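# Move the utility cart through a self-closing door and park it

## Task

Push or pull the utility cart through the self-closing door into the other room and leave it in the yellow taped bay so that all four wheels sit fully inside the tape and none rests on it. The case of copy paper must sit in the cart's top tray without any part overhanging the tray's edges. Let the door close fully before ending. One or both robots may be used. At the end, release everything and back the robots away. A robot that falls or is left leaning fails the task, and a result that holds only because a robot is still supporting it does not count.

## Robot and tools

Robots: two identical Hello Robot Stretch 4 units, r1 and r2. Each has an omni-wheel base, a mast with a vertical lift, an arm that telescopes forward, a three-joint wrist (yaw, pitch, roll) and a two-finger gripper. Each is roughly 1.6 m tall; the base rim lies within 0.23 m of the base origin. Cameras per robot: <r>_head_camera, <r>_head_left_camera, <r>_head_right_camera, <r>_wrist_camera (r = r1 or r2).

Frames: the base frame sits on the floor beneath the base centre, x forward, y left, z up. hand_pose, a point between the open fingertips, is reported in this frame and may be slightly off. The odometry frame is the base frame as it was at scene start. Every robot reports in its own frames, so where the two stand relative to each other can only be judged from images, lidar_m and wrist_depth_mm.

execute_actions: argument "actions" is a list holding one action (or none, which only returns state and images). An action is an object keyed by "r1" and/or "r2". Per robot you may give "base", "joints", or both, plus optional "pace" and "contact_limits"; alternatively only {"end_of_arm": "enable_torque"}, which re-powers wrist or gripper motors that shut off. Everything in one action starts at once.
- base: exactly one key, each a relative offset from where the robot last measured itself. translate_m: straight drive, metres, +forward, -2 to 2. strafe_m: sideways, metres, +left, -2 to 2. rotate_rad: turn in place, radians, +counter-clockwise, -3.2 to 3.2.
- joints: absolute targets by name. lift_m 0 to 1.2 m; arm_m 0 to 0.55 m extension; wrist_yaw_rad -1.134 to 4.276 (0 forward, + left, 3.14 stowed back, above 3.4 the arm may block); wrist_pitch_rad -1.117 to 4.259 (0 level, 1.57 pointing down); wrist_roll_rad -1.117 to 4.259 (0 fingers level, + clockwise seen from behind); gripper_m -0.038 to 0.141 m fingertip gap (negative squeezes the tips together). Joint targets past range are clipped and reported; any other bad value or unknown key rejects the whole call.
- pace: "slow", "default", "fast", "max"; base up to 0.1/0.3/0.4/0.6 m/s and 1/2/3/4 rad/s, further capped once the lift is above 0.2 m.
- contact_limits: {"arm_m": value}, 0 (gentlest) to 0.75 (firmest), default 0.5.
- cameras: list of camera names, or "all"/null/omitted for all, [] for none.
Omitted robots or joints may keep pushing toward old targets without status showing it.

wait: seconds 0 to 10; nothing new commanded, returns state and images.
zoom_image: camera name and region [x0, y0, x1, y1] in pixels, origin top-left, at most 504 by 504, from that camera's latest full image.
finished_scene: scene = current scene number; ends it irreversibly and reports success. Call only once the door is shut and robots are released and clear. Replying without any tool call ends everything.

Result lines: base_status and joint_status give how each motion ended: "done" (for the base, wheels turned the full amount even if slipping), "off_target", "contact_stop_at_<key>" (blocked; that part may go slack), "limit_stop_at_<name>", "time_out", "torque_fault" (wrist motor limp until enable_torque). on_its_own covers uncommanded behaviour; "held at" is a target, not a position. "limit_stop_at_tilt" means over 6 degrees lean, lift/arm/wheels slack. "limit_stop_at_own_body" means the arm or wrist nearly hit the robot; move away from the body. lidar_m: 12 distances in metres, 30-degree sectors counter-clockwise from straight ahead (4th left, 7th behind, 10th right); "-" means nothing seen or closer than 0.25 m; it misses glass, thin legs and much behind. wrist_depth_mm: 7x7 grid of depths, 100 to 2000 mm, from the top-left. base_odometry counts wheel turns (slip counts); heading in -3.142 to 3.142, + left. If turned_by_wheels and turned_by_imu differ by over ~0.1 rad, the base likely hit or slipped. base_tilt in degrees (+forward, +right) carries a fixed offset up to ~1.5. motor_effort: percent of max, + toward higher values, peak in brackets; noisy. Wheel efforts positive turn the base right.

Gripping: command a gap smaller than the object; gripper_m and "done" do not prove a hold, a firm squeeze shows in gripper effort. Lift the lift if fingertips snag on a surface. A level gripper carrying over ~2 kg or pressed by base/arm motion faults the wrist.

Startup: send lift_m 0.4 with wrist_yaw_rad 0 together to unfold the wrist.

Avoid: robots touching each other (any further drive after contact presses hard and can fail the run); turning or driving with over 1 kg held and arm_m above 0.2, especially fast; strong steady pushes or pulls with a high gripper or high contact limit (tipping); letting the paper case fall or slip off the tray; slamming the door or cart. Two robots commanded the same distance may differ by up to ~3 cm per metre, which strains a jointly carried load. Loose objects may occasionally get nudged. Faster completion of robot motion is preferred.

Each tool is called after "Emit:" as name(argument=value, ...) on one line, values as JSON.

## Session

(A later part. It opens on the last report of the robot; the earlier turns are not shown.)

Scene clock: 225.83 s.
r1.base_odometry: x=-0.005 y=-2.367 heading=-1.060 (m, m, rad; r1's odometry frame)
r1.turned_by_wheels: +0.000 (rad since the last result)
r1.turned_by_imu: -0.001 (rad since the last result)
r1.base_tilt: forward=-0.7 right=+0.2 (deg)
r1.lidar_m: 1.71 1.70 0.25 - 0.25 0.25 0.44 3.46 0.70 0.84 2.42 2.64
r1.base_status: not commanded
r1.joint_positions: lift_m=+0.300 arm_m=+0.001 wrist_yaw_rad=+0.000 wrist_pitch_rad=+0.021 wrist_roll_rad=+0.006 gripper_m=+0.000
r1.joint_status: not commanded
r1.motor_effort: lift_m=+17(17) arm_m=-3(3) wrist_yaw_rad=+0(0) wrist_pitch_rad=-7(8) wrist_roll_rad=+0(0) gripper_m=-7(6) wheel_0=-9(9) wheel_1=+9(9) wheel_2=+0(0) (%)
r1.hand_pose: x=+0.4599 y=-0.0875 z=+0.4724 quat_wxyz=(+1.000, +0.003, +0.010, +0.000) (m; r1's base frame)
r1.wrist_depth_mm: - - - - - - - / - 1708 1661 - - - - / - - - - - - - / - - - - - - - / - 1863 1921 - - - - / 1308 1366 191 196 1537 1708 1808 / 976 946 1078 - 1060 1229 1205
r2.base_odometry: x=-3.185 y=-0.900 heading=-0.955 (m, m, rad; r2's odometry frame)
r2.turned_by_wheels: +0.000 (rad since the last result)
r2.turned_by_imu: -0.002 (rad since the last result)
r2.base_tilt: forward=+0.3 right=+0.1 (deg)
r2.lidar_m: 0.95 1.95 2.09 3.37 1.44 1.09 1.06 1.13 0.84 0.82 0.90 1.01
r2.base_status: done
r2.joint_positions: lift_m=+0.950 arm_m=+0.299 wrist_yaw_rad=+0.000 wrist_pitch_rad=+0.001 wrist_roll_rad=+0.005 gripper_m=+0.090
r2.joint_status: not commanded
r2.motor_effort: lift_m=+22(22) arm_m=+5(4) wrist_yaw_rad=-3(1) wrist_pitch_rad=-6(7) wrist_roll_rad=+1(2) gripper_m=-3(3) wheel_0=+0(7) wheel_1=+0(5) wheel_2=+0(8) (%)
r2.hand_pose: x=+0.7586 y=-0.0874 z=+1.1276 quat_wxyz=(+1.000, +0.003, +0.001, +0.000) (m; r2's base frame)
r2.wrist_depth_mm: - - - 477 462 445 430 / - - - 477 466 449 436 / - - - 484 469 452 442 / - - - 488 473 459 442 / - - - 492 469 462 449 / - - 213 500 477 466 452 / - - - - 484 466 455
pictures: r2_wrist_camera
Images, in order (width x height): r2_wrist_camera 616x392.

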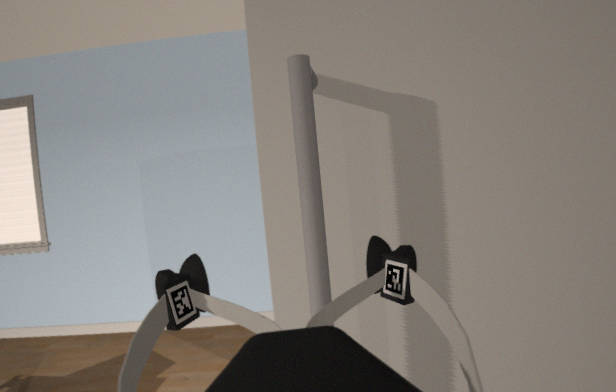

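Emit:
execute_actions(actions=[{"r2":{"joints":{"arm_m":0.52}}}], cameras=["r2_wrist_camera"])

Emit:
execute_actions(actions=[{"r2":{"joints":{"gripper_m":-0.035}}}], cameras=["r2_wrist_camera"])

Scene clock: 231.83 s.
r1.base_odometry: x=-0.005 y=-2.367 heading=-1.060 (m, m, rad; r1's odometry frame)
r1.turned_by_wheels: +0.000 (rad since the last result)
r1.turned_by_imu: -0.002 (rad since the last result)
r1.base_tilt: forward=-0.7 right=+0.2 (deg)
r1.lidar_m: 1.68 1.70 0.25 - 0.27 0.25 0.45 3.47 0.71 0.86 2.40 2.62
r1.base_status: not commanded
r1.joint_positions: lift_m=+0.300 arm_m=+0.001 wrist_yaw_rad=+0.000 wrist_pitch_rad=+0.021 wrist_roll_rad=+0.006 gripper_m=+0.000
r1.joint_status: not commanded
r1.motor_effort: lift_m=+17(17) arm_m=-3(3) wrist_yaw_rad=+1(1) wrist_pitch_rad=-8(8) wrist_roll_rad=+0(1) gripper_m=-7(8) wheel_0=-9(9) wheel_1=+9(9) wheel_2=+0(0) (%)
r1.hand_pose: x=+0.4599 y=-0.0875 z=+0.4724 quat_wxyz=(+1.000, +0.003, +0.010, +0.000) (m; r1's base frame)
r1.wrist_depth_mm: - - - - - - - / - 1708 1661 - - - - / - - - - - - - / - - - - - - - / - 1863 1921 - - - - / 1308 1366 190 196 1499 1756 1808 / 976 946 1098 - 1078 1229 1205
r2.base_odometry: x=-3.185 y=-0.900 heading=-0.955 (m, m, rad; r2's odometry frame)
r2.turned_by_wheels: +0.000 (rad since the last result)
r2.turned_by_imu: -0.001 (rad since the last result)
r2.base_tilt: forward=+0.1 right=+0.1 (deg)
r2.lidar_m: 0.95 1.96 2.08 3.36 1.42 1.10 1.07 1.14 0.86 0.81 0.89 1.00
r2.base_status: not commanded
r2.joint_positions: lift_m=+0.950 arm_m=+0.519 wrist_yaw_rad=+0.000 wrist_pitch_rad=+0.001 wrist_roll_rad=+0.005 gripper_m=+0.090
r2.joint_status: all done
r2.motor_effort: lift_m=+22(22) arm_m=+5(7) wrist_yaw_rad=+1(4) wrist_pitch_rad=-8(6) wrist_roll_rad=+0(0) gripper_m=-3(4) wheel_0=+0(0) wheel_1=+0(0) wheel_2=-1(0) (%)
r2.hand_pose: x=+0.9785 y=-0.0875 z=+1.1276 quat_wxyz=(+1.000, +0.003, +0.001, +0.000) (m; r2's base frame)
r2.wrist_depth_mm: - - - 270 259 251 243 / - - - 271 260 252 245 / - - - 273 264 254 248 / - - - 276 265 256 250 / - - - 279 216 259 252 / - - 213 281 202 260 254 / - - - - 271 262 255
pictures: r2_wrist_camera
Images, in order (width x height): r2_wrist_camera 616x392.

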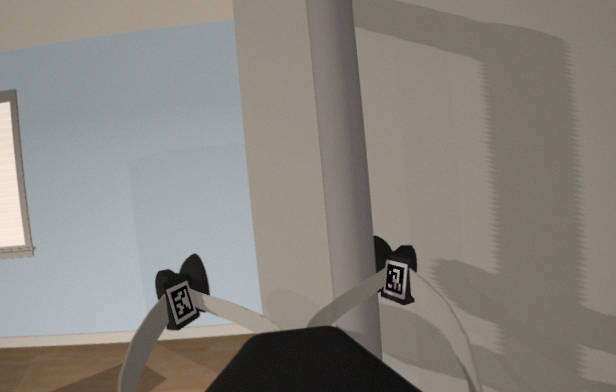

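Scene clock: 233.77 s.
r1.base_odometry: x=-0.005 y=-2.367 heading=-1.060 (m, m, rad; r1's odometry frame)
r1.turned_by_wheels: +0.000 (rad since the last result)
r1.turned_by_imu: -0.001 (rad since the last result)
r1.base_tilt: forward=-0.6 right=+0.2 (deg)
r1.lidar_m: 1.71 1.71 0.25 0.25 0.25 0.25 0.47 3.47 0.72 0.85 2.41 2.59
r1.base_status: not commanded
r1.joint_positions: lift_m=+0.300 arm_m=+0.001 wrist_yaw_rad=+0.000 wrist_pitch_rad=+0.021 wrist_roll_rad=+0.006 gripper_m=+0.000
r1.joint_status: not commanded
r1.motor_effort: lift_m=+17(17) arm_m=-3(3) wrist_yaw_rad=+0(1) wrist_pitch_rad=-7(8) wrist_roll_rad=+0(0) gripper_m=-8(8) wheel_0=-7(9) wheel_1=+6(9) wheel_2=+0(0) (%)
r1.hand_pose: x=+0.4599 y=-0.0875 z=+0.4724 quat_wxyz=(+1.000, +0.003, +0.010, +0.000) (m; r1's base frame)
r1.wrist_depth_mm: - - - - - - - / - 1618 1618 - - - - / - - - - - - - / - - - - - - - / - 1808 1983 - - - - / 1281 1366 190 196 1499 1661 1808 / 976 946 1078 - 1060 1229 1255
r2.base_odometry: x=-3.185 y=-0.900 heading=-0.958 (m, m, rad; r2's odometry frame)
r2.turned_by_wheels: -0.003 (rad since the last result)
r2.turned_by_imu: -0.015 (rad since the last result)
r2.base_tilt: forward=+0.3 right=+0.1 (deg)
r2.lidar_m: 0.92 1.95 2.02 3.51 1.47 1.09 1.06 1.14 0.86 0.84 0.89 0.98
r2.base_status: not commanded
r2.joint_positions: lift_m=+0.950 arm_m=+0.520 wrist_yaw_rad=-0.012 wrist_pitch_rad=+0.001 wrist_roll_rad=+0.005 gripper_m=-0.034
r2.joint_status: all done
r2.on_its_own: wrist_yaw_rad is at rest, and its effort (+32) is outside its rest range (-13 to +13)
r2.motor_effort: lift_m=+22(22) arm_m=+1(5) wrist_yaw_rad=+32(40) wrist_pitch_rad=-8(7) wrist_roll_rad=+2(2) gripper_m=-20(22) wheel_0=-19(21) wheel_1=-10(10) wheel_2=-10(10) (%)
r2.hand_pose: x=+0.9782 y=-0.0908 z=+1.1276 quat_wxyz=(+1.000, +0.003, +0.001, -0.006) (m; r2's base frame)
r2.wrist_depth_mm: - - 243 170 234 229 225 / - - 246 174 236 230 227 / - - 248 173 238 233 229 / - - 251 176 241 236 230 / - - 252 177 242 236 234 / - - 182 176 186 236 236 / - - - - 244 239 236
pictures: r2_wrist_camera
Images, in order (width x height): r2_wrist_camera 616x392.

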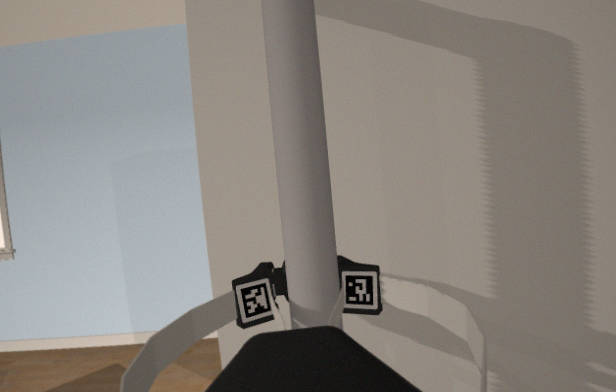

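Emit:
execute_actions(actions=[{"r1":{"base":{"translate_m":0.5},"pace":"slow"},"r2":{"base":{"strafe_m":-0.025},"pace":"slow"}}], cameras=["r1_head_left_camera","r2_head_left_camera"])

Scene clock: 244.70 s.
r1.base_odometry: x=+0.240 y=-2.803 heading=-1.060 (m, m, rad; r1's odometry frame)
r1.turned_by_wheels: +0.000 (rad since the last result)
r1.turned_by_imu: -0.004 (rad since the last result)
r1.base_tilt: forward=-0.6 right=+0.2 (deg)
r1.lidar_m: 1.24 1.24 3.20 2.52 0.38 0.38 0.71 1.01 1.06 1.63 2.21 2.40
r1.base_status: done
r1.joint_positions: lift_m=+0.300 arm_m=+0.001 wrist_yaw_rad=+0.000 wrist_pitch_rad=+0.021 wrist_roll_rad=+0.006 gripper_m=+0.000
r1.joint_status: not commanded
r1.motor_effort: lift_m=+17(17) arm_m=-3(3) wrist_yaw_rad=+0(1) wrist_pitch_rad=-7(8) wrist_roll_rad=+0(0) gripper_m=-8(6) wheel_0=+4(7) wheel_1=+5(7) wheel_2=-7(11) (%)
r1.hand_pose: x=+0.4599 y=-0.0875 z=+0.4724 quat_wxyz=(+1.000, +0.003, +0.010, +0.000) (m; r1's base frame)
r1.wrist_depth_mm: 891 1078 - - - - - / 1118 1160 - - - - - / - - - - - - 1983 / 960 - - - - - 1983 / 1336 1576 - - - - 1983 / 946 1008 191 196 1537 1708 1756 / 946 946 1078 - 1042 1255 1255
r2.base_odometry: x=-3.205 y=-0.914 heading=-0.958 (m, m, rad; r2's odometry frame)
r2.turned_by_wheels: +0.001 (rad since the last result)
r2.turned_by_imu: -0.001 (rad since the last result)
r2.base_tilt: forward=+0.4 right=+0.0 (deg)
r2.lidar_m: 0.91 1.80 2.04 3.52 1.46 1.12 1.08 1.13 0.85 0.81 0.85 0.98
r2.base_status: done
r2.joint_positions: lift_m=+0.950 arm_m=+0.520 wrist_yaw_rad=+0.008 wrist_pitch_rad=+0.001 wrist_roll_rad=+0.005 gripper_m=-0.034
r2.joint_status: not commanded
r2.on_its_own: wrist_yaw_rad is at rest, and its effort (-24) is outside its rest range (-13 to +13)
r2.motor_effort: lift_m=+22(22) arm_m=+1(0) wrist_yaw_rad=-24(33) wrist_pitch_rad=-6(6) wrist_roll_rad=+2(2) gripper_m=-23(25) wheel_0=+4(17) wheel_1=+0(13) wheel_2=+5(9) (%)
r2.hand_pose: x=+0.9799 y=-0.0853 z=+1.1276 quat_wxyz=(+1.000, +0.003, +0.001, +0.004) (m; r2's base frame)
r2.wrist_depth_mm: - - 247 236 233 224 220 / - - 248 238 235 228 221 / - - 251 240 236 228 224 / - - 253 179 238 232 227 / - - 255 177 241 233 228 / - - 182 176 182 234 229 / - - - - 242 235 232
pictures: r1_head_left_camera, r2_head_left_camera
Images, in order (width x height): r1_head_left_camera 420x672, r2_head_left_camera 420x672.

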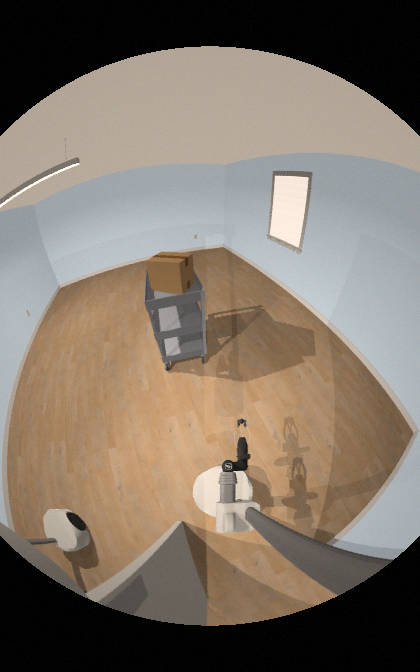

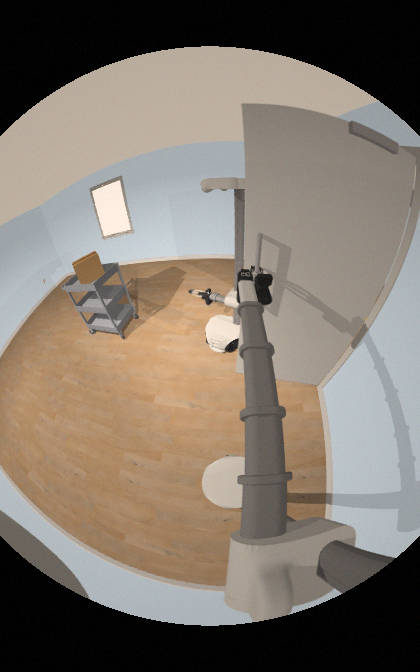

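Emit:
execute_actions(actions=[{"r1":{"base":{"rotate_rad":0.35},"joints":{"lift_m":0.65,"wrist_roll_rad":1.57,"gripper_m":0.14}}}], cameras=["r1_head_camera","r1_wrist_camera","r1_head_left_camera"])

Scene clock: 254.33 s.
r1.base_odometry: x=+0.239 y=-2.803 heading=-0.711 (m, m, rad; r1's odometry frame)
r1.turned_by_wheels: +0.349 (rad since the last result)
r1.turned_by_imu: +0.350 (rad since the last result)
r1.base_tilt: forward=-0.6 right=+0.3 (deg)
r1.lidar_m: 1.23 3.78 2.64 0.70 0.38 0.51 4.15 1.00 1.30 2.20 2.29 2.99
r1.base_status: done
r1.joint_positions: lift_m=+0.650 arm_m=+0.001 wrist_yaw_rad=+0.000 wrist_pitch_rad=+0.021 wrist_roll_rad=+1.570 gripper_m=+0.140
r1.joint_status: all done
r1.motor_effort: lift_m=+22(20) arm_m=-3(3) wrist_yaw_rad=+0(0) wrist_pitch_rad=-7(8) wrist_roll_rad=+2(7) gripper_m=-2(8) wheel_0=-4(8) wheel_1=-3(8) wheel_2=-5(12) (%)
r1.hand_pose: x=+0.4599 y=-0.0875 z=+0.8220 quat_wxyz=(+0.707, +0.707, +0.007, -0.007) (m; r1's base frame)
r1.wrist_depth_mm: - - - - - 1808 1229 / - - - - - 1808 1229 / - - - - - 1618 1160 / - - 1229 1205 1464 1397 1098 / - - - 1366 1397 1336 1118 / - - - 1078 1060 1205 1118 / - - - - - 1464 1098
r2.base_odometry: x=-3.205 y=-0.914 heading=-0.958 (m, m, rad; r2's odometry frame)
r2.turned_by_wheels: +0.000 (rad since the last result)
r2.turned_by_imu: -0.001 (rad since the last result)
r2.base_tilt: forward=+0.3 right=+0.0 (deg)
r2.lidar_m: 0.92 1.65 2.03 3.53 1.47 1.11 1.07 1.12 0.84 0.81 0.87 0.98
r2.base_status: not commanded
r2.joint_positions: lift_m=+0.950 arm_m=+0.520 wrist_yaw_rad=+0.008 wrist_pitch_rad=+0.001 wrist_roll_rad=+0.005 gripper_m=-0.034
r2.joint_status: not commanded
r2.on_its_own: wrist_yaw_rad is at rest, and its effort (-22) is outside its rest range (-13 to +13)
r2.motor_effort: lift_m=+22(22) arm_m=+0(0) wrist_yaw_rad=-22(22) wrist_pitch_rad=-7(7) wrist_roll_rad=+2(4) gripper_m=-23(23) wheel_0=+4(4) wheel_1=+0(0) wheel_2=+5(5) (%)
r2.hand_pose: x=+0.9799 y=-0.0853 z=+1.1276 quat_wxyz=(+1.000, +0.003, +0.001, +0.004) (m; r2's base frame)
r2.wrist_depth_mm: - - 247 236 233 225 220 / - - 249 237 234 227 222 / - - 251 241 236 229 224 / - - 254 179 239 230 227 / - - 256 177 241 233 228 / - - 183 177 182 232 229 / - 668 627 - 243 236 232
pictures: r1_head_camera, r1_head_left_camera, r1_wrist_camera
Images, in order (width x height): r1_head_camera 420x560, r1_head_left_camera 420x672, r1_wrist_camera 616x392.

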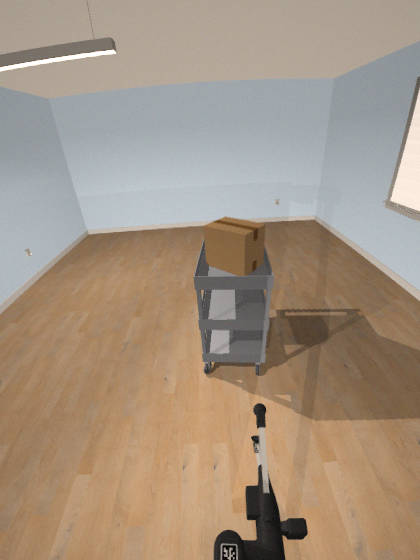

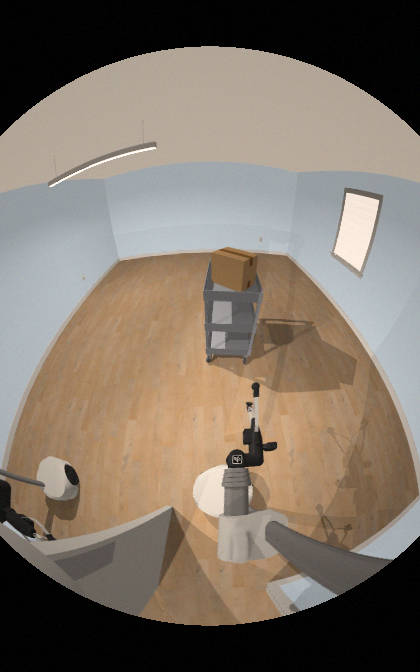

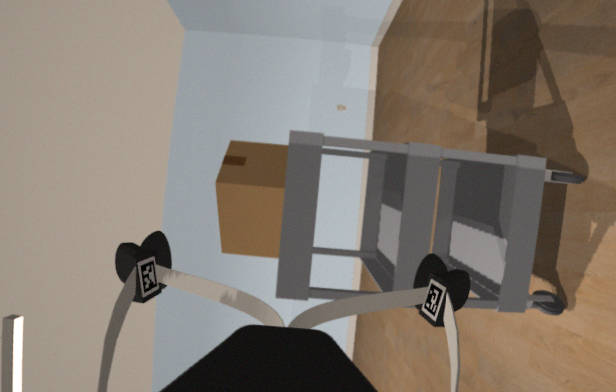

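Emit:
execute_actions(actions=[{"r1":{"base":{"strafe_m":0.1},"joints":{"arm_m":0.2}}}], cameras=[])

Emit:
execute_actions(actions=[{"r1":{"base":{"translate_m":0.45}}}], cameras=["r1_head_camera","r1_wrist_camera"])

Scene clock: 264.07 s.
r1.base_odometry: x=+0.305 y=-2.727 heading=-0.711 (m, m, rad; r1's odometry frame)
r1.turned_by_wheels: +0.000 (rad since the last result)
r1.turned_by_imu: -0.002 (rad since the last result)
r1.base_tilt: forward=-0.7 right=+0.3 (deg)
r1.lidar_m: 1.24 3.65 2.53 0.60 0.29 0.38 3.98 1.04 1.32 2.33 2.38 1.28
r1.base_status: done
r1.joint_positions: lift_m=+0.650 arm_m=+0.199 wrist_yaw_rad=+0.000 wrist_pitch_rad=+0.021 wrist_roll_rad=+1.570 gripper_m=+0.140
r1.joint_status: all done
r1.motor_effort: lift_m=+22(22) arm_m=+5(5) wrist_yaw_rad=-1(0) wrist_pitch_rad=-7(7) wrist_roll_rad=+2(1) gripper_m=+2(1) wheel_0=-3(10) wheel_1=+3(12) wheel_2=+0(4) (%)
r1.hand_pose: x=+0.6585 y=-0.0874 z=+0.8221 quat_wxyz=(+0.707, +0.707, +0.007, -0.007) (m; r1's base frame)
r1.wrist_depth_mm: - - - - - 1808 1229 / - - - - - 1537 1205 / - - 991 960 1499 1205 960 / - - 1078 854 1430 1205 931 / - - - 854 1205 1182 878 / - - - - 866 1366 1078 / - - - - - 1464 1078
r2.base_odometry: x=-3.205 y=-0.914 heading=-0.958 (m, m, rad; r2's odometry frame)
r2.turned_by_wheels: +0.000 (rad since the last result)
r2.turned_by_imu: -0.001 (rad since the last result)
r2.base_tilt: forward=+0.2 right=+0.1 (deg)
r2.lidar_m: 0.92 1.40 2.06 3.53 1.46 1.11 1.06 1.12 0.84 0.82 0.88 0.99
r2.base_status: not commanded
r2.joint_positions: lift_m=+0.950 arm_m=+0.520 wrist_yaw_rad=+0.008 wrist_pitch_rad=+0.001 wrist_roll_rad=+0.005 gripper_m=-0.034
r2.joint_status: not commanded
r2.on_its_own: wrist_yaw_rad is at rest, and its effort (-23) is outside its rest range (-13 to +13)
r2.motor_effort: lift_m=+22(22) arm_m=+1(1) wrist_yaw_rad=-23(24) wrist_pitch_rad=-5(8) wrist_roll_rad=+2(0) gripper_m=-23(24) wheel_0=+4(4) wheel_1=+0(0) wheel_2=+5(5) (%)
r2.hand_pose: x=+0.9799 y=-0.0853 z=+1.1276 quat_wxyz=(+1.000, +0.003, +0.001, +0.004) (m; r2's base frame)
r2.wrist_depth_mm: - - 247 236 232 226 219 / - - 250 237 235 229 221 / - - 251 240 236 229 224 / - - 253 179 238 231 226 / - - 256 178 240 234 229 / - - 182 176 182 234 229 / 574 549 535 - 242 235 231
pictures: none
No camera images: the call's "cameras" was empty. Leave "cameras" out to get every camera's image.

Scene clock: 267.07 s.
r1.base_odometry: x=+0.646 y=-3.021 heading=-0.710 (m, m, rad; r1's odometry frame)
r1.turned_by_wheels: +0.000 (rad since the last result)
r1.turned_by_imu: -0.001 (rad since the last result)
r1.base_tilt: forward=-0.7 right=+0.2 (deg)
r1.lidar_m: 0.79 3.72 2.59 2.39 0.85 0.64 1.24 1.47 1.94 2.31 2.35 0.80
r1.base_status: done
r1.joint_positions: lift_m=+0.650 arm_m=+0.199 wrist_yaw_rad=+0.000 wrist_pitch_rad=+0.021 wrist_roll_rad=+1.570 gripper_m=+0.140
r1.joint_status: not commanded
r1.motor_effort: lift_m=+22(22) arm_m=+4(5) wrist_yaw_rad=-1(1) wrist_pitch_rad=-6(7) wrist_roll_rad=+1(1) gripper_m=+0(1) wheel_0=+4(12) wheel_1=+5(8) wheel_2=-4(14) (%)
r1.hand_pose: x=+0.6585 y=-0.0874 z=+0.8221 quat_wxyz=(+0.707, +0.707, +0.007, -0.007) (m; r1's base frame)
r1.wrist_depth_mm: - - - 377 - 1756 504 / - - 549 382 - 715 539 / - 530 512 387 - 732 512 / - - 564 392 - 732 459 / - 627 634 394 1025 691 402 / - - - 397 - 597 407 / - - - - - 424 407
r2.base_odometry: x=-3.205 y=-0.914 heading=-0.958 (m, m, rad; r2's odometry frame)
r2.turned_by_wheels: +0.000 (rad since the last result)
r2.turned_by_imu: -0.001 (rad since the last result)
r2.base_tilt: forward=+0.3 right=+0.1 (deg)
r2.lidar_m: 0.91 1.29 2.06 3.53 1.45 1.11 1.08 1.12 0.83 0.80 0.86 0.99
r2.base_status: not commanded
r2.joint_positions: lift_m=+0.950 arm_m=+0.520 wrist_yaw_rad=+0.008 wrist_pitch_rad=+0.001 wrist_roll_rad=+0.005 gripper_m=-0.034
r2.joint_status: not commanded
r2.on_its_own: wrist_yaw_rad is at rest, and its effort (-22) is outside its rest range (-13 to +13)
r2.motor_effort: lift_m=+22(22) arm_m=+1(0) wrist_yaw_rad=-22(23) wrist_pitch_rad=-8(9) wrist_roll_rad=+4(3) gripper_m=-23(23) wheel_0=+4(4) wheel_1=+0(0) wheel_2=+5(5) (%)
r2.hand_pose: x=+0.9799 y=-0.0853 z=+1.1276 quat_wxyz=(+1.000, +0.003, +0.001, +0.004) (m; r2's base frame)
r2.wrist_depth_mm: - - 248 236 231 225 220 / - - 249 239 235 228 222 / - - 252 240 236 229 224 / - - 253 179 238 231 225 / - - 256 177 239 234 228 / 715 - 183 176 182 235 229 / 661 - - - 244 236 231
pictures: r1_head_camera, r1_wrist_camera
Images, in order (width x height): r1_head_camera 420x560, r1_wrist_camera 616x392.

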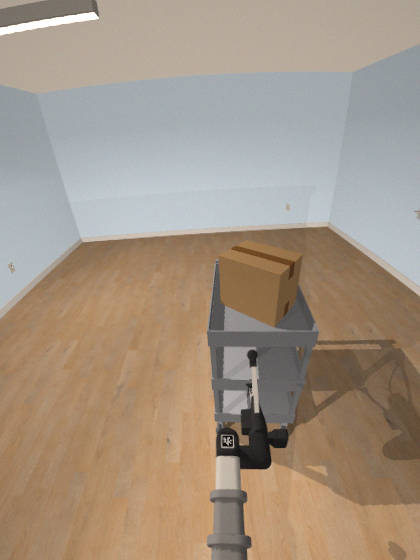

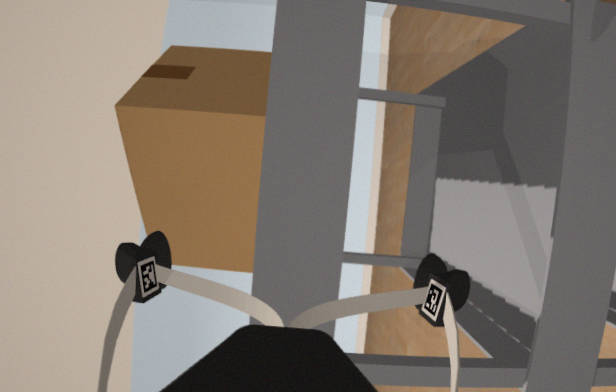

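Emit:
execute_actions(actions=[{"r1":{"base":{"strafe_m":-0.03},"joints":{"arm_m":0.4}}}], cameras=["r1_wrist_camera"])

Emit:
execute_actions(actions=[{"r1":{"joints":{"gripper_m":-0.03}}}], cameras=[])

Emit:
execute_actions(actions=[{"r1":{"base":{"translate_m":-0.4},"joints":{"arm_m":0.15},"pace":"slow"}}], cameras=["r1_head_left_camera","r1_wrist_camera","r1_head_right_camera"])

Scene clock: 275.80 s.
r1.base_odometry: x=+0.626 y=-3.043 heading=-0.710 (m, m, rad; r1's odometry frame)
r1.turned_by_wheels: +0.000 (rad since the last result)
r1.turned_by_imu: -0.002 (rad since the last result)
r1.base_tilt: forward=-0.7 right=+0.3 (deg)
r1.lidar_m: 0.79 3.74 2.59 2.44 0.83 0.65 1.42 1.46 1.93 2.26 2.33 0.83
r1.base_status: done
r1.joint_positions: lift_m=+0.650 arm_m=+0.399 wrist_yaw_rad=+0.000 wrist_pitch_rad=+0.021 wrist_roll_rad=+1.570 gripper_m=+0.140
r1.joint_status: all done
r1.motor_effort: lift_m=+22(22) arm_m=+5(6) wrist_yaw_rad=-1(0) wrist_pitch_rad=-7(7) wrist_roll_rad=+0(1) gripper_m=+0(1) wheel_0=+3(17) wheel_1=-1(11) wheel_2=+0(3) (%)
r1.hand_pose: x=+0.8585 y=-0.0874 z=+0.8221 quat_wxyz=(+0.707, +0.707, +0.007, -0.007) (m; r1's base frame)
r1.wrist_depth_mm: - 394 373 181 181 1756 473 / 296 304 283 183 185 707 521 / 304 301 185 185 186 741 517 / 343 340 187 186 187 723 500 / - 366 189 189 204 683 492 / - 455 190 191 193 597 488 / - - 192 - - 564 480
r2.base_odometry: x=-3.205 y=-0.914 heading=-0.958 (m, m, rad; r2's odometry frame)
r2.turned_by_wheels: +0.000 (rad since the last result)
r2.turned_by_imu: -0.001 (rad since the last result)
r2.base_tilt: forward=+0.4 right=-0.1 (deg)
r2.lidar_m: 0.89 1.31 2.07 3.53 1.46 1.10 1.07 1.11 0.84 0.82 0.88 0.97
r2.base_status: not commanded
r2.joint_positions: lift_m=+0.950 arm_m=+0.520 wrist_yaw_rad=+0.008 wrist_pitch_rad=+0.001 wrist_roll_rad=+0.005 gripper_m=-0.034
r2.joint_status: not commanded
r2.on_its_own: wrist_yaw_rad is at rest, and its effort (-24) is outside its rest range (-13 to +13)
r2.motor_effort: lift_m=+22(22) arm_m=+1(1) wrist_yaw_rad=-24(23) wrist_pitch_rad=-7(6) wrist_roll_rad=+2(2) gripper_m=-22(24) wheel_0=+4(4) wheel_1=+0(0) wheel_2=+5(5) (%)
r2.hand_pose: x=+0.9799 y=-0.0853 z=+1.1276 quat_wxyz=(+1.000, +0.003, +0.001, +0.004) (m; r2's base frame)
r2.wrist_depth_mm: - - 247 236 233 224 220 / - - 250 238 233 228 222 / - - 252 240 236 229 224 / - - 254 179 238 231 227 / - - 255 177 241 233 228 / 707 - 183 177 182 233 229 / 668 - - - 242 235 231
pictures: r1_wrist_camera
Images, in order (width x height): r1_wrist_camera 616x392.

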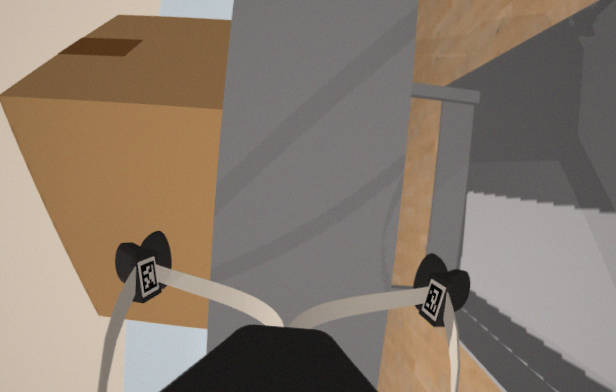

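Scene clock: 278.37 s.
r1.base_odometry: x=+0.626 y=-3.043 heading=-0.710 (m, m, rad; r1's odometry frame)
r1.turned_by_wheels: +0.000 (rad since the last result)
r1.turned_by_imu: -0.001 (rad since the last result)
r1.base_tilt: forward=-0.7 right=+0.2 (deg)
r1.lidar_m: 0.76 3.76 2.57 2.43 0.85 0.66 1.41 1.47 1.93 2.25 2.32 0.80
r1.base_status: not commanded
r1.joint_positions: lift_m=+0.650 arm_m=+0.400 wrist_yaw_rad=+0.005 wrist_pitch_rad=+0.033 wrist_roll_rad=+1.570 gripper_m=-0.029
r1.joint_status: all done
r1.on_its_own: wrist_yaw_rad is at rest, and its effort (-16) is outside its rest range (-13 to +13); wrist_pitch_rad is at rest, and its effort (-42) is outside its rest range (-23 to +23)
r1.motor_effort: lift_m=+22(22) arm_m=+0(5) wrist_yaw_rad=-16(17) wrist_pitch_rad=-42(49) wrist_roll_rad=+0(2) gripper_m=-40(40) wheel_0=+3(3) wheel_1=-1(1) wheel_2=+0(0) (%)
r1.hand_pose: x=+0.8598 y=-0.0859 z=+0.8185 quat_wxyz=(+0.707, +0.707, +0.013, -0.010) (m; r1's base frame)
r1.wrist_depth_mm: 310 325 150 150 152 1756 469 / 253 256 151 152 154 676 517 / 271 272 154 154 157 699 496 / 310 306 155 157 159 691 488 / 364 349 157 160 161 668 480 / - 177 160 161 172 559 469 / - - 129 - - 521 462
r2.base_odometry: x=-3.205 y=-0.914 heading=-0.958 (m, m, rad; r2's odometry frame)
r2.turned_by_wheels: +0.000 (rad since the last result)
r2.turned_by_imu: -0.001 (rad since the last result)
r2.base_tilt: forward=+0.2 right=+0.1 (deg)
r2.lidar_m: 0.92 1.32 2.03 3.52 1.48 1.11 1.07 1.12 0.86 0.81 0.84 0.98
r2.base_status: not commanded
r2.joint_positions: lift_m=+0.950 arm_m=+0.520 wrist_yaw_rad=+0.008 wrist_pitch_rad=+0.001 wrist_roll_rad=+0.005 gripper_m=-0.034
r2.joint_status: not commanded
r2.on_its_own: wrist_yaw_rad is at rest, and its effort (-23) is outside its rest range (-13 to +13)
r2.motor_effort: lift_m=+22(22) arm_m=+1(1) wrist_yaw_rad=-23(22) wrist_pitch_rad=-7(8) wrist_roll_rad=+1(3) gripper_m=-23(24) wheel_0=+4(4) wheel_1=+0(0) wheel_2=+5(5) (%)
r2.hand_pose: x=+0.9799 y=-0.0853 z=+1.1276 quat_wxyz=(+1.000, +0.003, +0.001, +0.004) (m; r2's base frame)
r2.wrist_depth_mm: - - 247 236 232 225 220 / - - 249 238 235 228 221 / - - 252 240 236 228 224 / - - 254 179 237 231 224 / - - 256 177 240 233 227 / 707 - 182 176 182 234 229 / 661 - - - 243 236 231
pictures: none
No camera images: the call's "cameras" was empty. Leave "cameras" out to get every camera's image.

Scene clock: 283.67 s.
r1.base_odometry: x=+0.323 y=-2.783 heading=-0.712 (m, m, rad; r1's odometry frame)
r1.turned_by_wheels: -0.001 (rad since the last result)
r1.turned_by_imu: -0.008 (rad since the last result)
r1.base_tilt: forward=-0.7 right=+0.3 (deg)
r1.lidar_m: 0.53 3.75 2.55 0.84 0.35 0.43 4.07 1.09 1.39 2.30 2.36 0.53
r1.base_status: done
r1.joint_positions: lift_m=+0.650 arm_m=+0.151 wrist_yaw_rad=-0.011 wrist_pitch_rad=+0.034 wrist_roll_rad=+1.564 gripper_m=-0.029
r1.joint_status: all done
r1.on_its_own: wrist_yaw_rad is at rest, and its effort (+31) is outside its rest range (-13 to +13); wrist_pitch_rad is at rest, and its effort (-44) is outside its rest range (-23 to +23); wrist_roll_rad is at rest, and its effort (+17) is outside its rest range (-13 to +13)
r1.motor_effort: lift_m=+23(23) arm_m=-6(10) wrist_yaw_rad=+31(31) wrist_pitch_rad=-44(48) wrist_roll_rad=+17(18) gripper_m=-41(43) wheel_0=-14(17) wheel_1=-9(12) wheel_2=+4(19) (%)
r1.hand_pose: x=+0.6094 y=-0.0906 z=+0.8182 quat_wxyz=(+0.709, +0.705, +0.008, -0.016) (m; r1's base frame)
r1.wrist_depth_mm: 237 246 128 128 128 668 521 / 234 234 133 133 133 715 525 / 277 276 138 139 139 699 500 / 336 332 144 145 147 699 492 / - 415 152 152 154 668 477 / - 176 157 158 163 535 469 / - - 132 - - 1430 439
r2.base_odometry: x=-3.205 y=-0.914 heading=-0.958 (m, m, rad; r2's odometry frame)
r2.turned_by_wheels: +0.000 (rad since the last result)
r2.turned_by_imu: -0.001 (rad since the last result)
r2.base_tilt: forward=+0.1 right=+0.3 (deg)
r2.lidar_m: 0.90 1.40 5.14 3.52 1.47 1.09 1.06 1.11 0.85 0.81 0.85 0.99
r2.base_status: not commanded
r2.joint_positions: lift_m=+0.950 arm_m=+0.520 wrist_yaw_rad=+0.008 wrist_pitch_rad=+0.001 wrist_roll_rad=+0.005 gripper_m=-0.034
r2.joint_status: not commanded
r2.on_its_own: wrist_yaw_rad is at rest, and its effort (-22) is outside its rest range (-13 to +13)
r2.motor_effort: lift_m=+22(22) arm_m=+0(1) wrist_yaw_rad=-22(23) wrist_pitch_rad=-6(8) wrist_roll_rad=+2(1) gripper_m=-24(22) wheel_0=+4(4) wheel_1=+0(0) wheel_2=+5(5) (%)
r2.hand_pose: x=+0.9799 y=-0.0853 z=+1.1276 quat_wxyz=(+1.000, +0.003, +0.001, +0.004) (m; r2's base frame)
r2.wrist_depth_mm: - - 247 236 232 224 220 / - - 249 238 234 227 223 / - - 251 239 236 229 224 / - - 253 179 239 232 226 / - - 256 177 239 233 228 / - - 183 176 182 235 231 / 603 569 559 - 243 235 230
pictures: r1_head_left_camera, r1_head_right_camera, r1_wrist_camera
Images, in order (width x height): r1_head_left_camera 420x672, r1_head_right_camera 420x672, r1_wrist_camera 616x392.

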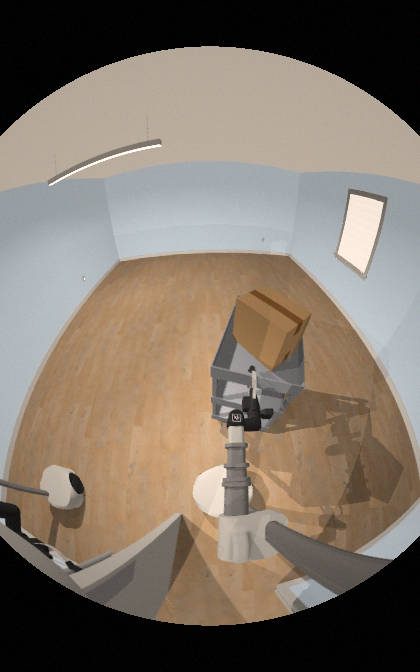

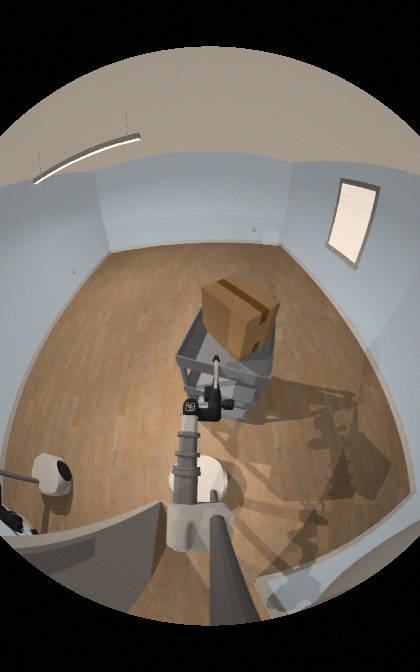

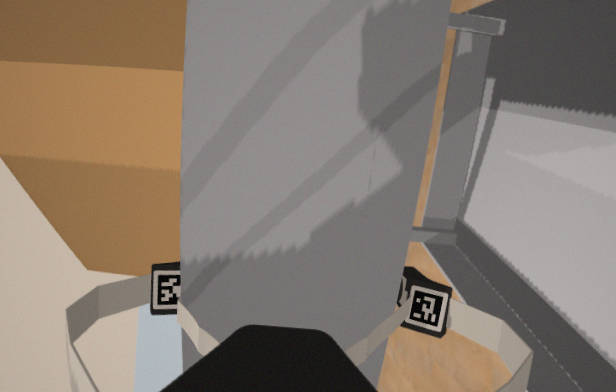

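Emit:
execute_actions(actions=[{"r1":{"base":{"translate_m":-0.5},"pace":"slow"}}], cameras=["r1_head_left_camera"])

Emit:
execute_actions(actions=[{"r1":{"base":{"translate_m":-0.35},"pace":"slow"}}], cameras=["r1_head_left_camera"])

Scene clock: 295.53 s.
r1.base_odometry: x=-0.054 y=-2.456 heading=-0.714 (m, m, rad; r1's odometry frame)
r1.turned_by_wheels: -0.002 (rad since the last result)
r1.turned_by_imu: -0.012 (rad since the last result)
r1.base_tilt: forward=-0.6 right=+0.2 (deg)
r1.lidar_m: 0.52 3.72 0.29 0.27 0.30 0.48 3.53 0.66 0.70 1.66 2.38 0.51
r1.base_status: done
r1.joint_positions: lift_m=+0.650 arm_m=+0.151 wrist_yaw_rad=-0.013 wrist_pitch_rad=+0.033 wrist_roll_rad=+1.564 gripper_m=-0.029
r1.joint_status: not commanded
r1.on_its_own: wrist_yaw_rad is at rest, and its effort (+36) is outside its rest range (-13 to +13); wrist_pitch_rad is at rest, and its effort (-44) is outside its rest range (-23 to +23); wrist_roll_rad is at rest, and its effort (+18) is outside its rest range (-13 to +13)
r1.motor_effort: lift_m=+23(22) arm_m=-7(6) wrist_yaw_rad=+36(36) wrist_pitch_rad=-44(45) wrist_roll_rad=+18(19) gripper_m=-38(40) wheel_0=-15(19) wheel_1=-10(12) wheel_2=+3(10) (%)
r1.hand_pose: x=+0.6092 y=-0.0911 z=+0.8183 quat_wxyz=(+0.709, +0.705, +0.007, -0.016) (m; r1's base frame)
r1.wrist_depth_mm: 231 237 124 124 125 654 517 / 234 232 129 129 130 699 517 / 277 276 136 136 136 707 500 / 345 336 143 143 143 683 488 / - 427 149 151 152 634 477 / - 177 156 158 163 517 473 / - - 132 - - 1464 445
r2.base_odometry: x=-3.205 y=-0.914 heading=-0.958 (m, m, rad; r2's odometry frame)
r2.turned_by_wheels: +0.000 (rad since the last result)
r2.turned_by_imu: -0.002 (rad since the last result)
r2.base_tilt: forward=+0.3 right=+0.1 (deg)
r2.lidar_m: 0.91 1.41 5.11 3.54 1.48 1.12 1.08 1.12 0.85 0.80 0.87 0.98
r2.base_status: not commanded
r2.joint_positions: lift_m=+0.950 arm_m=+0.520 wrist_yaw_rad=+0.008 wrist_pitch_rad=+0.001 wrist_roll_rad=+0.005 gripper_m=-0.034
r2.joint_status: not commanded
r2.on_its_own: wrist_yaw_rad is at rest, and its effort (-23) is outside its rest range (-13 to +13)
r2.motor_effort: lift_m=+22(22) arm_m=+1(0) wrist_yaw_rad=-23(23) wrist_pitch_rad=-6(7) wrist_roll_rad=+3(1) gripper_m=-22(22) wheel_0=+4(4) wheel_1=+0(0) wheel_2=+5(5) (%)
r2.hand_pose: x=+0.9799 y=-0.0853 z=+1.1276 quat_wxyz=(+1.000, +0.003, +0.001, +0.004) (m; r2's base frame)
r2.wrist_depth_mm: - - 247 236 232 224 219 / - - 249 237 234 226 222 / - - 250 240 237 229 223 / - - 252 179 238 230 226 / 788 904 254 177 239 234 228 / 741 788 182 177 182 235 229 / 732 691 683 - 242 236 232
pictures: r1_head_left_camera
Images, in order (width x height): r1_head_left_camera 420x672.

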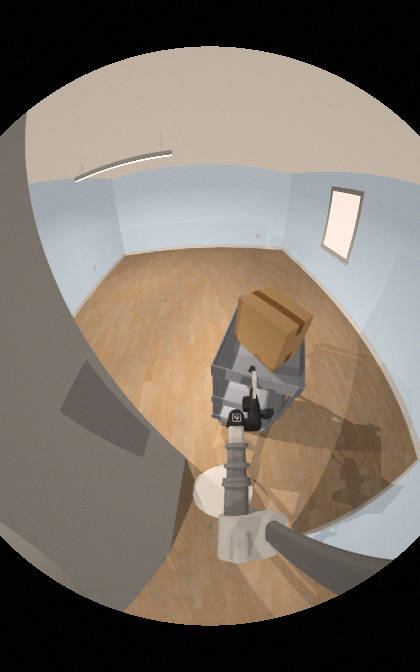

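Scene clock: 300.30 s.
r1.base_odometry: x=-0.318 y=-2.227 heading=-0.715 (m, m, rad; r1's odometry frame)
r1.turned_by_wheels: -0.002 (rad since the last result)
r1.turned_by_imu: -0.009 (rad since the last result)
r1.base_tilt: forward=-0.7 right=+0.2 (deg)
r1.lidar_m: 0.53 0.44 0.31 0.30 0.34 3.34 3.14 3.20 0.45 0.61 2.39 0.50
r1.base_status: done
r1.joint_positions: lift_m=+0.650 arm_m=+0.151 wrist_yaw_rad=-0.013 wrist_pitch_rad=+0.033 wrist_roll_rad=+1.564 gripper_m=-0.029
r1.joint_status: not commanded
r1.on_its_own: wrist_yaw_rad is at rest, and its effort (+38) is outside its rest range (-13 to +13); wrist_pitch_rad is at rest, and its effort (-43) is outside its rest range (-23 to +23); wrist_roll_rad is at rest, and its effort (+18) is outside its rest range (-13 to +13)
r1.motor_effort: lift_m=+23(22) arm_m=-6(6) wrist_yaw_rad=+38(39) wrist_pitch_rad=-43(44) wrist_roll_rad=+18(18) gripper_m=-38(40) wheel_0=-16(14) wheel_1=-9(14) wheel_2=+3(10) (%)
r1.hand_pose: x=+0.6091 y=-0.0913 z=+0.8184 quat_wxyz=(+0.709, +0.705, +0.007, -0.016) (m; r1's base frame)
r1.wrist_depth_mm: 229 235 124 123 124 661 521 / 235 232 129 129 129 699 517 / 281 277 135 136 136 707 500 / 347 340 142 142 143 691 492 / - 430 150 150 153 627 477 / - 176 156 157 161 508 477 / - - 133 - - 1464 -
r2.base_odometry: x=-3.205 y=-0.914 heading=-0.958 (m, m, rad; r2's odometry frame)
r2.turned_by_wheels: +0.000 (rad since the last result)
r2.turned_by_imu: -0.001 (rad since the last result)
r2.base_tilt: forward=+0.2 right=+0.1 (deg)
r2.lidar_m: 0.91 1.56 5.12 3.55 1.46 1.10 1.07 1.12 0.85 0.80 0.87 0.98
r2.base_status: not commanded
r2.joint_positions: lift_m=+0.950 arm_m=+0.520 wrist_yaw_rad=+0.008 wrist_pitch_rad=+0.001 wrist_roll_rad=+0.005 gripper_m=-0.034
r2.joint_status: not commanded
r2.on_its_own: wrist_yaw_rad is at rest, and its effort (-24) is outside its rest range (-13 to +13)
r2.motor_effort: lift_m=+22(22) arm_m=+1(1) wrist_yaw_rad=-24(23) wrist_pitch_rad=-7(6) wrist_roll_rad=+1(1) gripper_m=-22(23) wheel_0=+4(4) wheel_1=+0(0) wheel_2=+5(5) (%)
r2.hand_pose: x=+0.9799 y=-0.0853 z=+1.1276 quat_wxyz=(+1.000, +0.003, +0.001, +0.004) (m; r2's base frame)
r2.wrist_depth_mm: - - 247 236 232 225 220 / - - 250 238 234 227 222 / - - 252 241 236 229 224 / - - 253 179 239 230 226 / - - 255 177 240 234 228 / - 960 182 176 183 234 229 / 759 661 676 - 243 236 232
pictures: r1_head_left_camera
Images, in order (width x height): r1_head_left_camera 420x672.

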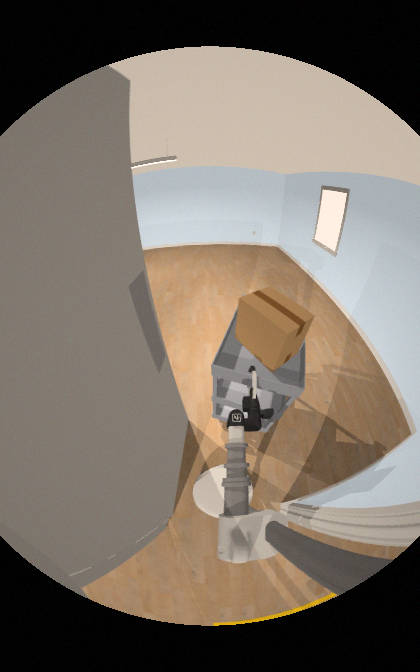

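Emit:
execute_actions(actions=[{"r1":{"base":{"strafe_m":0.04},"pace":"slow"}}], cameras=[])

Emit:
execute_actions(actions=[{"r1":{"base":{"translate_m":-0.4},"pace":"slow"}}], cameras=["r1_head_left_camera"])

Scene clock: 308.43 s.
r1.base_odometry: x=-0.292 y=-2.197 heading=-0.716 (m, m, rad; r1's odometry frame)
r1.turned_by_wheels: -0.001 (rad since the last result)
r1.turned_by_imu: -0.004 (rad since the last result)
r1.base_tilt: forward=-0.6 right=+0.3 (deg)
r1.lidar_m: 0.52 0.40 0.27 0.27 0.29 0.50 3.16 3.21 0.50 0.62 2.43 0.50
r1.base_status: done
r1.joint_positions: lift_m=+0.650 arm_m=+0.151 wrist_yaw_rad=-0.017 wrist_pitch_rad=+0.032 wrist_roll_rad=+1.563 gripper_m=-0.029
r1.joint_status: not commanded
r1.on_its_own: wrist_yaw_rad is at rest, and its effort (+48) is outside its rest range (-13 to +13); wrist_pitch_rad is at rest, and its effort (-41) is outside its rest range (-23 to +23); wrist_roll_rad is at rest, and its effort (+20) is outside its rest range (-13 to +13)
r1.motor_effort: lift_m=+22(23) arm_m=-5(6) wrist_yaw_rad=+48(54) wrist_pitch_rad=-41(43) wrist_roll_rad=+20(21) gripper_m=-36(41) wheel_0=-16(26) wheel_1=+2(5) wheel_2=-1(4) (%)
r1.hand_pose: x=+0.6086 y=-0.0923 z=+0.8186 quat_wxyz=(+0.710, +0.704, +0.006, -0.017) (m; r1's base frame)
r1.wrist_depth_mm: 216 223 117 117 117 640 521 / 232 231 123 123 123 683 521 / 283 279 130 130 130 707 500 / 375 353 138 138 138 683 492 / - 469 147 147 150 615 480 / - 176 156 155 160 488 469 / - - 123 - - 1464 -
r2.base_odometry: x=-3.205 y=-0.914 heading=-0.958 (m, m, rad; r2's odometry frame)
r2.turned_by_wheels: +0.000 (rad since the last result)
r2.turned_by_imu: -0.001 (rad since the last result)
r2.base_tilt: forward=+0.2 right=+0.1 (deg)
r2.lidar_m: 0.91 1.55 5.12 3.54 1.46 1.10 1.07 1.11 0.84 0.81 0.86 0.97
r2.base_status: not commanded
r2.joint_positions: lift_m=+0.950 arm_m=+0.520 wrist_yaw_rad=+0.008 wrist_pitch_rad=+0.001 wrist_roll_rad=+0.005 gripper_m=-0.034
r2.joint_status: not commanded
r2.on_its_own: wrist_yaw_rad is at rest, and its effort (-22) is outside its rest range (-13 to +13)
r2.motor_effort: lift_m=+22(22) arm_m=+1(1) wrist_yaw_rad=-22(23) wrist_pitch_rad=-7(7) wrist_roll_rad=+1(1) gripper_m=-24(23) wheel_0=+4(4) wheel_1=+0(0) wheel_2=+5(5) (%)
r2.hand_pose: x=+0.9799 y=-0.0853 z=+1.1276 quat_wxyz=(+1.000, +0.003, +0.001, +0.004) (m; r2's base frame)
r2.wrist_depth_mm: - - 246 236 232 226 220 / - - 248 238 235 227 221 / - - 252 239 236 229 224 / - - 252 179 238 231 225 / - - 255 177 239 234 228 / - 946 183 176 182 235 231 / 768 654 661 - 243 236 231
pictures: none
No camera images: the call's "cameras" was empty. Leave "cameras" out to get every camera's image.

Scene clock: 313.70 s.
r1.base_odometry: x=-0.594 y=-1.935 heading=-0.716 (m, m, rad; r1's odometry frame)
r1.turned_by_wheels: +0.001 (rad since the last result)
r1.turned_by_imu: +0.001 (rad since the last result)
r1.base_tilt: forward=-0.6 right=+0.2 (deg)
r1.lidar_m: 0.52 0.42 0.32 0.33 2.33 2.93 2.76 2.81 2.63 0.49 0.49 0.50
r1.base_status: done
r1.joint_positions: lift_m=+0.650 arm_m=+0.151 wrist_yaw_rad=+0.010 wrist_pitch_rad=+0.032 wrist_roll_rad=+1.574 gripper_m=-0.029
r1.joint_status: not commanded
r1.on_its_own: wrist_yaw_rad is at rest, and its effort (-30) is outside its rest range (-13 to +13); wrist_pitch_rad is at rest, and its effort (-40) is outside its rest range (-23 to +23)
r1.motor_effort: lift_m=+22(22) arm_m=-5(5) wrist_yaw_rad=-30(48) wrist_pitch_rad=-40(42) wrist_roll_rad=-11(20) gripper_m=-39(40) wheel_0=-1(17) wheel_1=-5(12) wheel_2=+13(18) (%)
r1.hand_pose: x=+0.6110 y=-0.0845 z=+0.8187 quat_wxyz=(+0.706, +0.708, +0.015, -0.008) (m; r1's base frame)
r1.wrist_depth_mm: 231 237 120 120 120 661 521 / 226 225 125 125 126 699 521 / 272 270 132 132 132 707 500 / 342 332 139 139 139 699 488 / - 430 147 147 149 634 480 / - 176 154 155 159 530 477 / - - 123 - - 1397 -
r2.base_odometry: x=-3.205 y=-0.914 heading=-0.958 (m, m, rad; r2's odometry frame)
r2.turned_by_wheels: +0.000 (rad since the last result)
r2.turned_by_imu: -0.001 (rad since the last result)
r2.base_tilt: forward=+0.3 right=+0.0 (deg)
r2.lidar_m: 0.91 3.90 5.10 3.53 1.48 1.11 1.07 1.10 0.84 0.81 0.86 0.97
r2.base_status: not commanded
r2.joint_positions: lift_m=+0.950 arm_m=+0.520 wrist_yaw_rad=+0.008 wrist_pitch_rad=+0.001 wrist_roll_rad=+0.005 gripper_m=-0.034
r2.joint_status: not commanded
r2.on_its_own: wrist_yaw_rad is at rest, and its effort (-22) is outside its rest range (-13 to +13)
r2.motor_effort: lift_m=+22(22) arm_m=+1(1) wrist_yaw_rad=-22(24) wrist_pitch_rad=-6(7) wrist_roll_rad=+3(1) gripper_m=-24(24) wheel_0=+4(4) wheel_1=+0(0) wheel_2=+5(5) (%)
r2.hand_pose: x=+0.9799 y=-0.0853 z=+1.1276 quat_wxyz=(+1.000, +0.003, +0.001, +0.004) (m; r2's base frame)
r2.wrist_depth_mm: - - 246 236 233 224 220 / - - 248 238 235 226 222 / - - 252 240 236 229 224 / - - 254 179 239 231 226 / - - 257 177 240 232 229 / - - 183 177 182 236 229 / - - 654 - 242 236 232
pictures: r1_head_left_camera
Images, in order (width x height): r1_head_left_camera 420x672.

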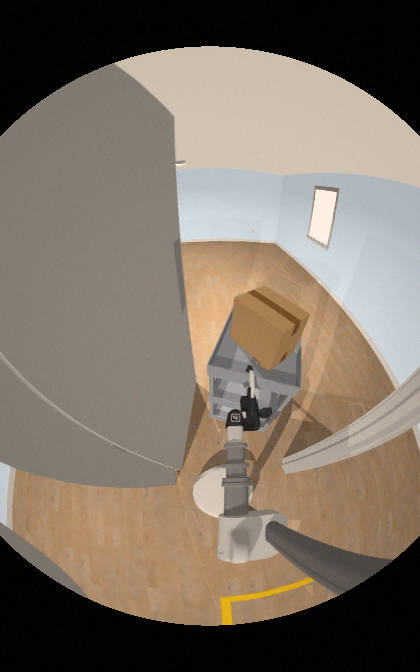

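Emit:
execute_actions(actions=[{"r1":{"base":{"translate_m":-0.4},"pace":"slow"}}], cameras=["r1_head_left_camera"])

Emit:
execute_actions(actions=[{"r1":{"base":{"translate_m":-0.3},"pace":"slow"}}], cameras=["r1_head_left_camera"])

Scene clock: 323.00 s.
r1.base_odometry: x=-0.895 y=-1.673 heading=-0.715 (m, m, rad; r1's odometry frame)
r1.turned_by_wheels: +0.001 (rad since the last result)
r1.turned_by_imu: +0.001 (rad since the last result)
r1.base_tilt: forward=-0.6 right=+0.3 (deg)
r1.lidar_m: 0.53 0.54 0.57 1.32 2.28 2.53 2.35 2.42 2.65 2.47 0.69 0.52
r1.base_status: done
r1.joint_positions: lift_m=+0.650 arm_m=+0.151 wrist_yaw_rad=+0.011 wrist_pitch_rad=+0.033 wrist_roll_rad=+1.574 gripper_m=-0.029
r1.joint_status: not commanded
r1.on_its_own: wrist_yaw_rad is at rest, and its effort (-33) is outside its rest range (-13 to +13); wrist_pitch_rad is at rest, and its effort (-42) is outside its rest range (-23 to +23)
r1.motor_effort: lift_m=+22(22) arm_m=-5(5) wrist_yaw_rad=-33(36) wrist_pitch_rad=-42(42) wrist_roll_rad=-10(11) gripper_m=-37(41) wheel_0=-1(8) wheel_1=-3(8) wheel_2=+12(20) (%)
r1.hand_pose: x=+0.6111 y=-0.0842 z=+0.8185 quat_wxyz=(+0.706, +0.708, +0.015, -0.008) (m; r1's base frame)
r1.wrist_depth_mm: 262 267 133 134 135 683 512 / 238 239 138 138 139 723 517 / 270 268 142 143 144 699 496 / 322 317 147 148 150 683 492 / - 375 153 153 156 668 480 / 917 177 157 158 163 549 477 / 741 798 132 - 820 842 452
r2.base_odometry: x=-3.205 y=-0.914 heading=-0.958 (m, m, rad; r2's odometry frame)
r2.turned_by_wheels: +0.000 (rad since the last result)
r2.turned_by_imu: -0.002 (rad since the last result)
r2.base_tilt: forward=+0.3 right=+0.1 (deg)
r2.lidar_m: 0.90 3.86 5.13 3.53 1.46 1.10 1.07 1.13 0.84 0.81 0.86 0.98
r2.base_status: not commanded
r2.joint_positions: lift_m=+0.950 arm_m=+0.520 wrist_yaw_rad=+0.008 wrist_pitch_rad=+0.001 wrist_roll_rad=+0.005 gripper_m=-0.034
r2.joint_status: not commanded
r2.on_its_own: wrist_yaw_rad is at rest, and its effort (-23) is outside its rest range (-13 to +13)
r2.motor_effort: lift_m=+22(22) arm_m=+1(0) wrist_yaw_rad=-23(22) wrist_pitch_rad=-7(6) wrist_roll_rad=+4(1) gripper_m=-23(22) wheel_0=+4(4) wheel_1=+0(0) wheel_2=+5(5) (%)
r2.hand_pose: x=+0.9799 y=-0.0853 z=+1.1276 quat_wxyz=(+1.000, +0.003, +0.001, +0.004) (m; r2's base frame)
r2.wrist_depth_mm: - - 247 237 231 225 220 / - - 249 239 235 227 222 / - - 252 240 237 229 224 / - - 253 179 238 231 226 / - - 255 178 240 233 228 / - - 183 177 182 234 230 / - - - - 243 235 232
pictures: r1_head_left_camera
Images, in order (width x height): r1_head_left_camera 420x672.

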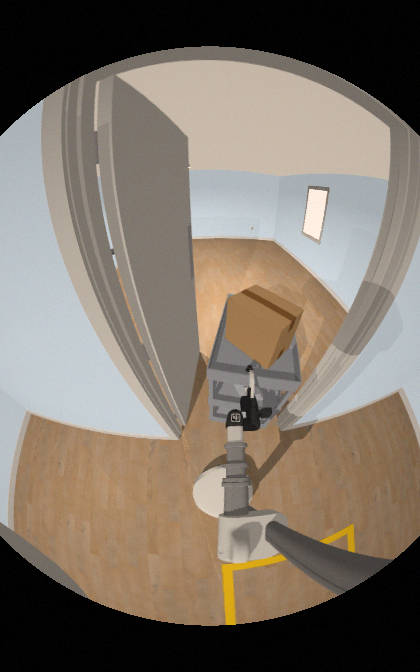

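Scene clock: 327.27 s.
r1.base_odometry: x=-1.122 y=-1.476 heading=-0.715 (m, m, rad; r1's odometry frame)
r1.turned_by_wheels: +0.001 (rad since the last result)
r1.turned_by_imu: +0.002 (rad since the last result)
r1.base_tilt: forward=-0.6 right=+0.3 (deg)
r1.lidar_m: 0.52 0.78 0.98 2.20 2.28 2.19 2.04 2.09 2.68 2.50 1.14 0.54
r1.base_status: done
r1.joint_positions: lift_m=+0.650 arm_m=+0.151 wrist_yaw_rad=+0.011 wrist_pitch_rad=+0.033 wrist_roll_rad=+1.573 gripper_m=-0.029
r1.joint_status: not commanded
r1.on_its_own: wrist_yaw_rad is at rest, and its effort (-34) is outside its rest range (-13 to +13); wrist_pitch_rad is at rest, and its effort (-44) is outside its rest range (-23 to +23)
r1.motor_effort: lift_m=+23(22) arm_m=-5(5) wrist_yaw_rad=-34(36) wrist_pitch_rad=-44(44) wrist_roll_rad=-9(10) gripper_m=-42(41) wheel_0=+0(8) wheel_1=-5(7) wheel_2=+11(19) (%)
r1.hand_pose: x=+0.6111 y=-0.0841 z=+0.8183 quat_wxyz=(+0.706, +0.708, +0.016, -0.008) (m; r1's base frame)
r1.wrist_depth_mm: 291 303 143 144 145 1576 488 / 249 249 146 147 148 715 508 / 270 267 149 150 152 715 504 / 309 309 153 153 156 699 488 / 384 353 156 157 159 668 477 / 891 177 159 160 163 554 473 / - 809 132 - 854 525 466
r2.base_odometry: x=-3.205 y=-0.914 heading=-0.958 (m, m, rad; r2's odometry frame)
r2.turned_by_wheels: +0.000 (rad since the last result)
r2.turned_by_imu: -0.001 (rad since the last result)
r2.base_tilt: forward=+0.3 right=+0.2 (deg)
r2.lidar_m: 0.89 3.88 5.14 3.53 1.48 1.10 1.07 1.12 0.83 0.80 0.86 0.99
r2.base_status: not commanded
r2.joint_positions: lift_m=+0.950 arm_m=+0.520 wrist_yaw_rad=+0.008 wrist_pitch_rad=+0.001 wrist_roll_rad=+0.005 gripper_m=-0.034
r2.joint_status: not commanded
r2.on_its_own: wrist_yaw_rad is at rest, and its effort (-23) is outside its rest range (-13 to +13)
r2.motor_effort: lift_m=+22(22) arm_m=+1(1) wrist_yaw_rad=-23(22) wrist_pitch_rad=-6(6) wrist_roll_rad=+4(1) gripper_m=-22(23) wheel_0=+4(4) wheel_1=+0(0) wheel_2=+5(5) (%)
r2.hand_pose: x=+0.9799 y=-0.0853 z=+1.1276 quat_wxyz=(+1.000, +0.003, +0.001, +0.004) (m; r2's base frame)
r2.wrist_depth_mm: - - 247 236 232 225 220 / - - 250 238 235 228 221 / - - 252 241 236 229 225 / - - 252 180 238 231 225 / - - 256 177 241 234 228 / - - 183 176 181 235 230 / - - - - 242 235 230
pictures: r1_head_left_camera
Images, in order (width x height): r1_head_left_camera 420x672.

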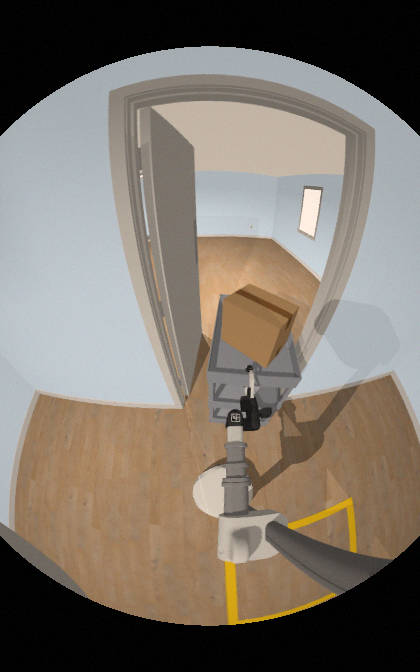

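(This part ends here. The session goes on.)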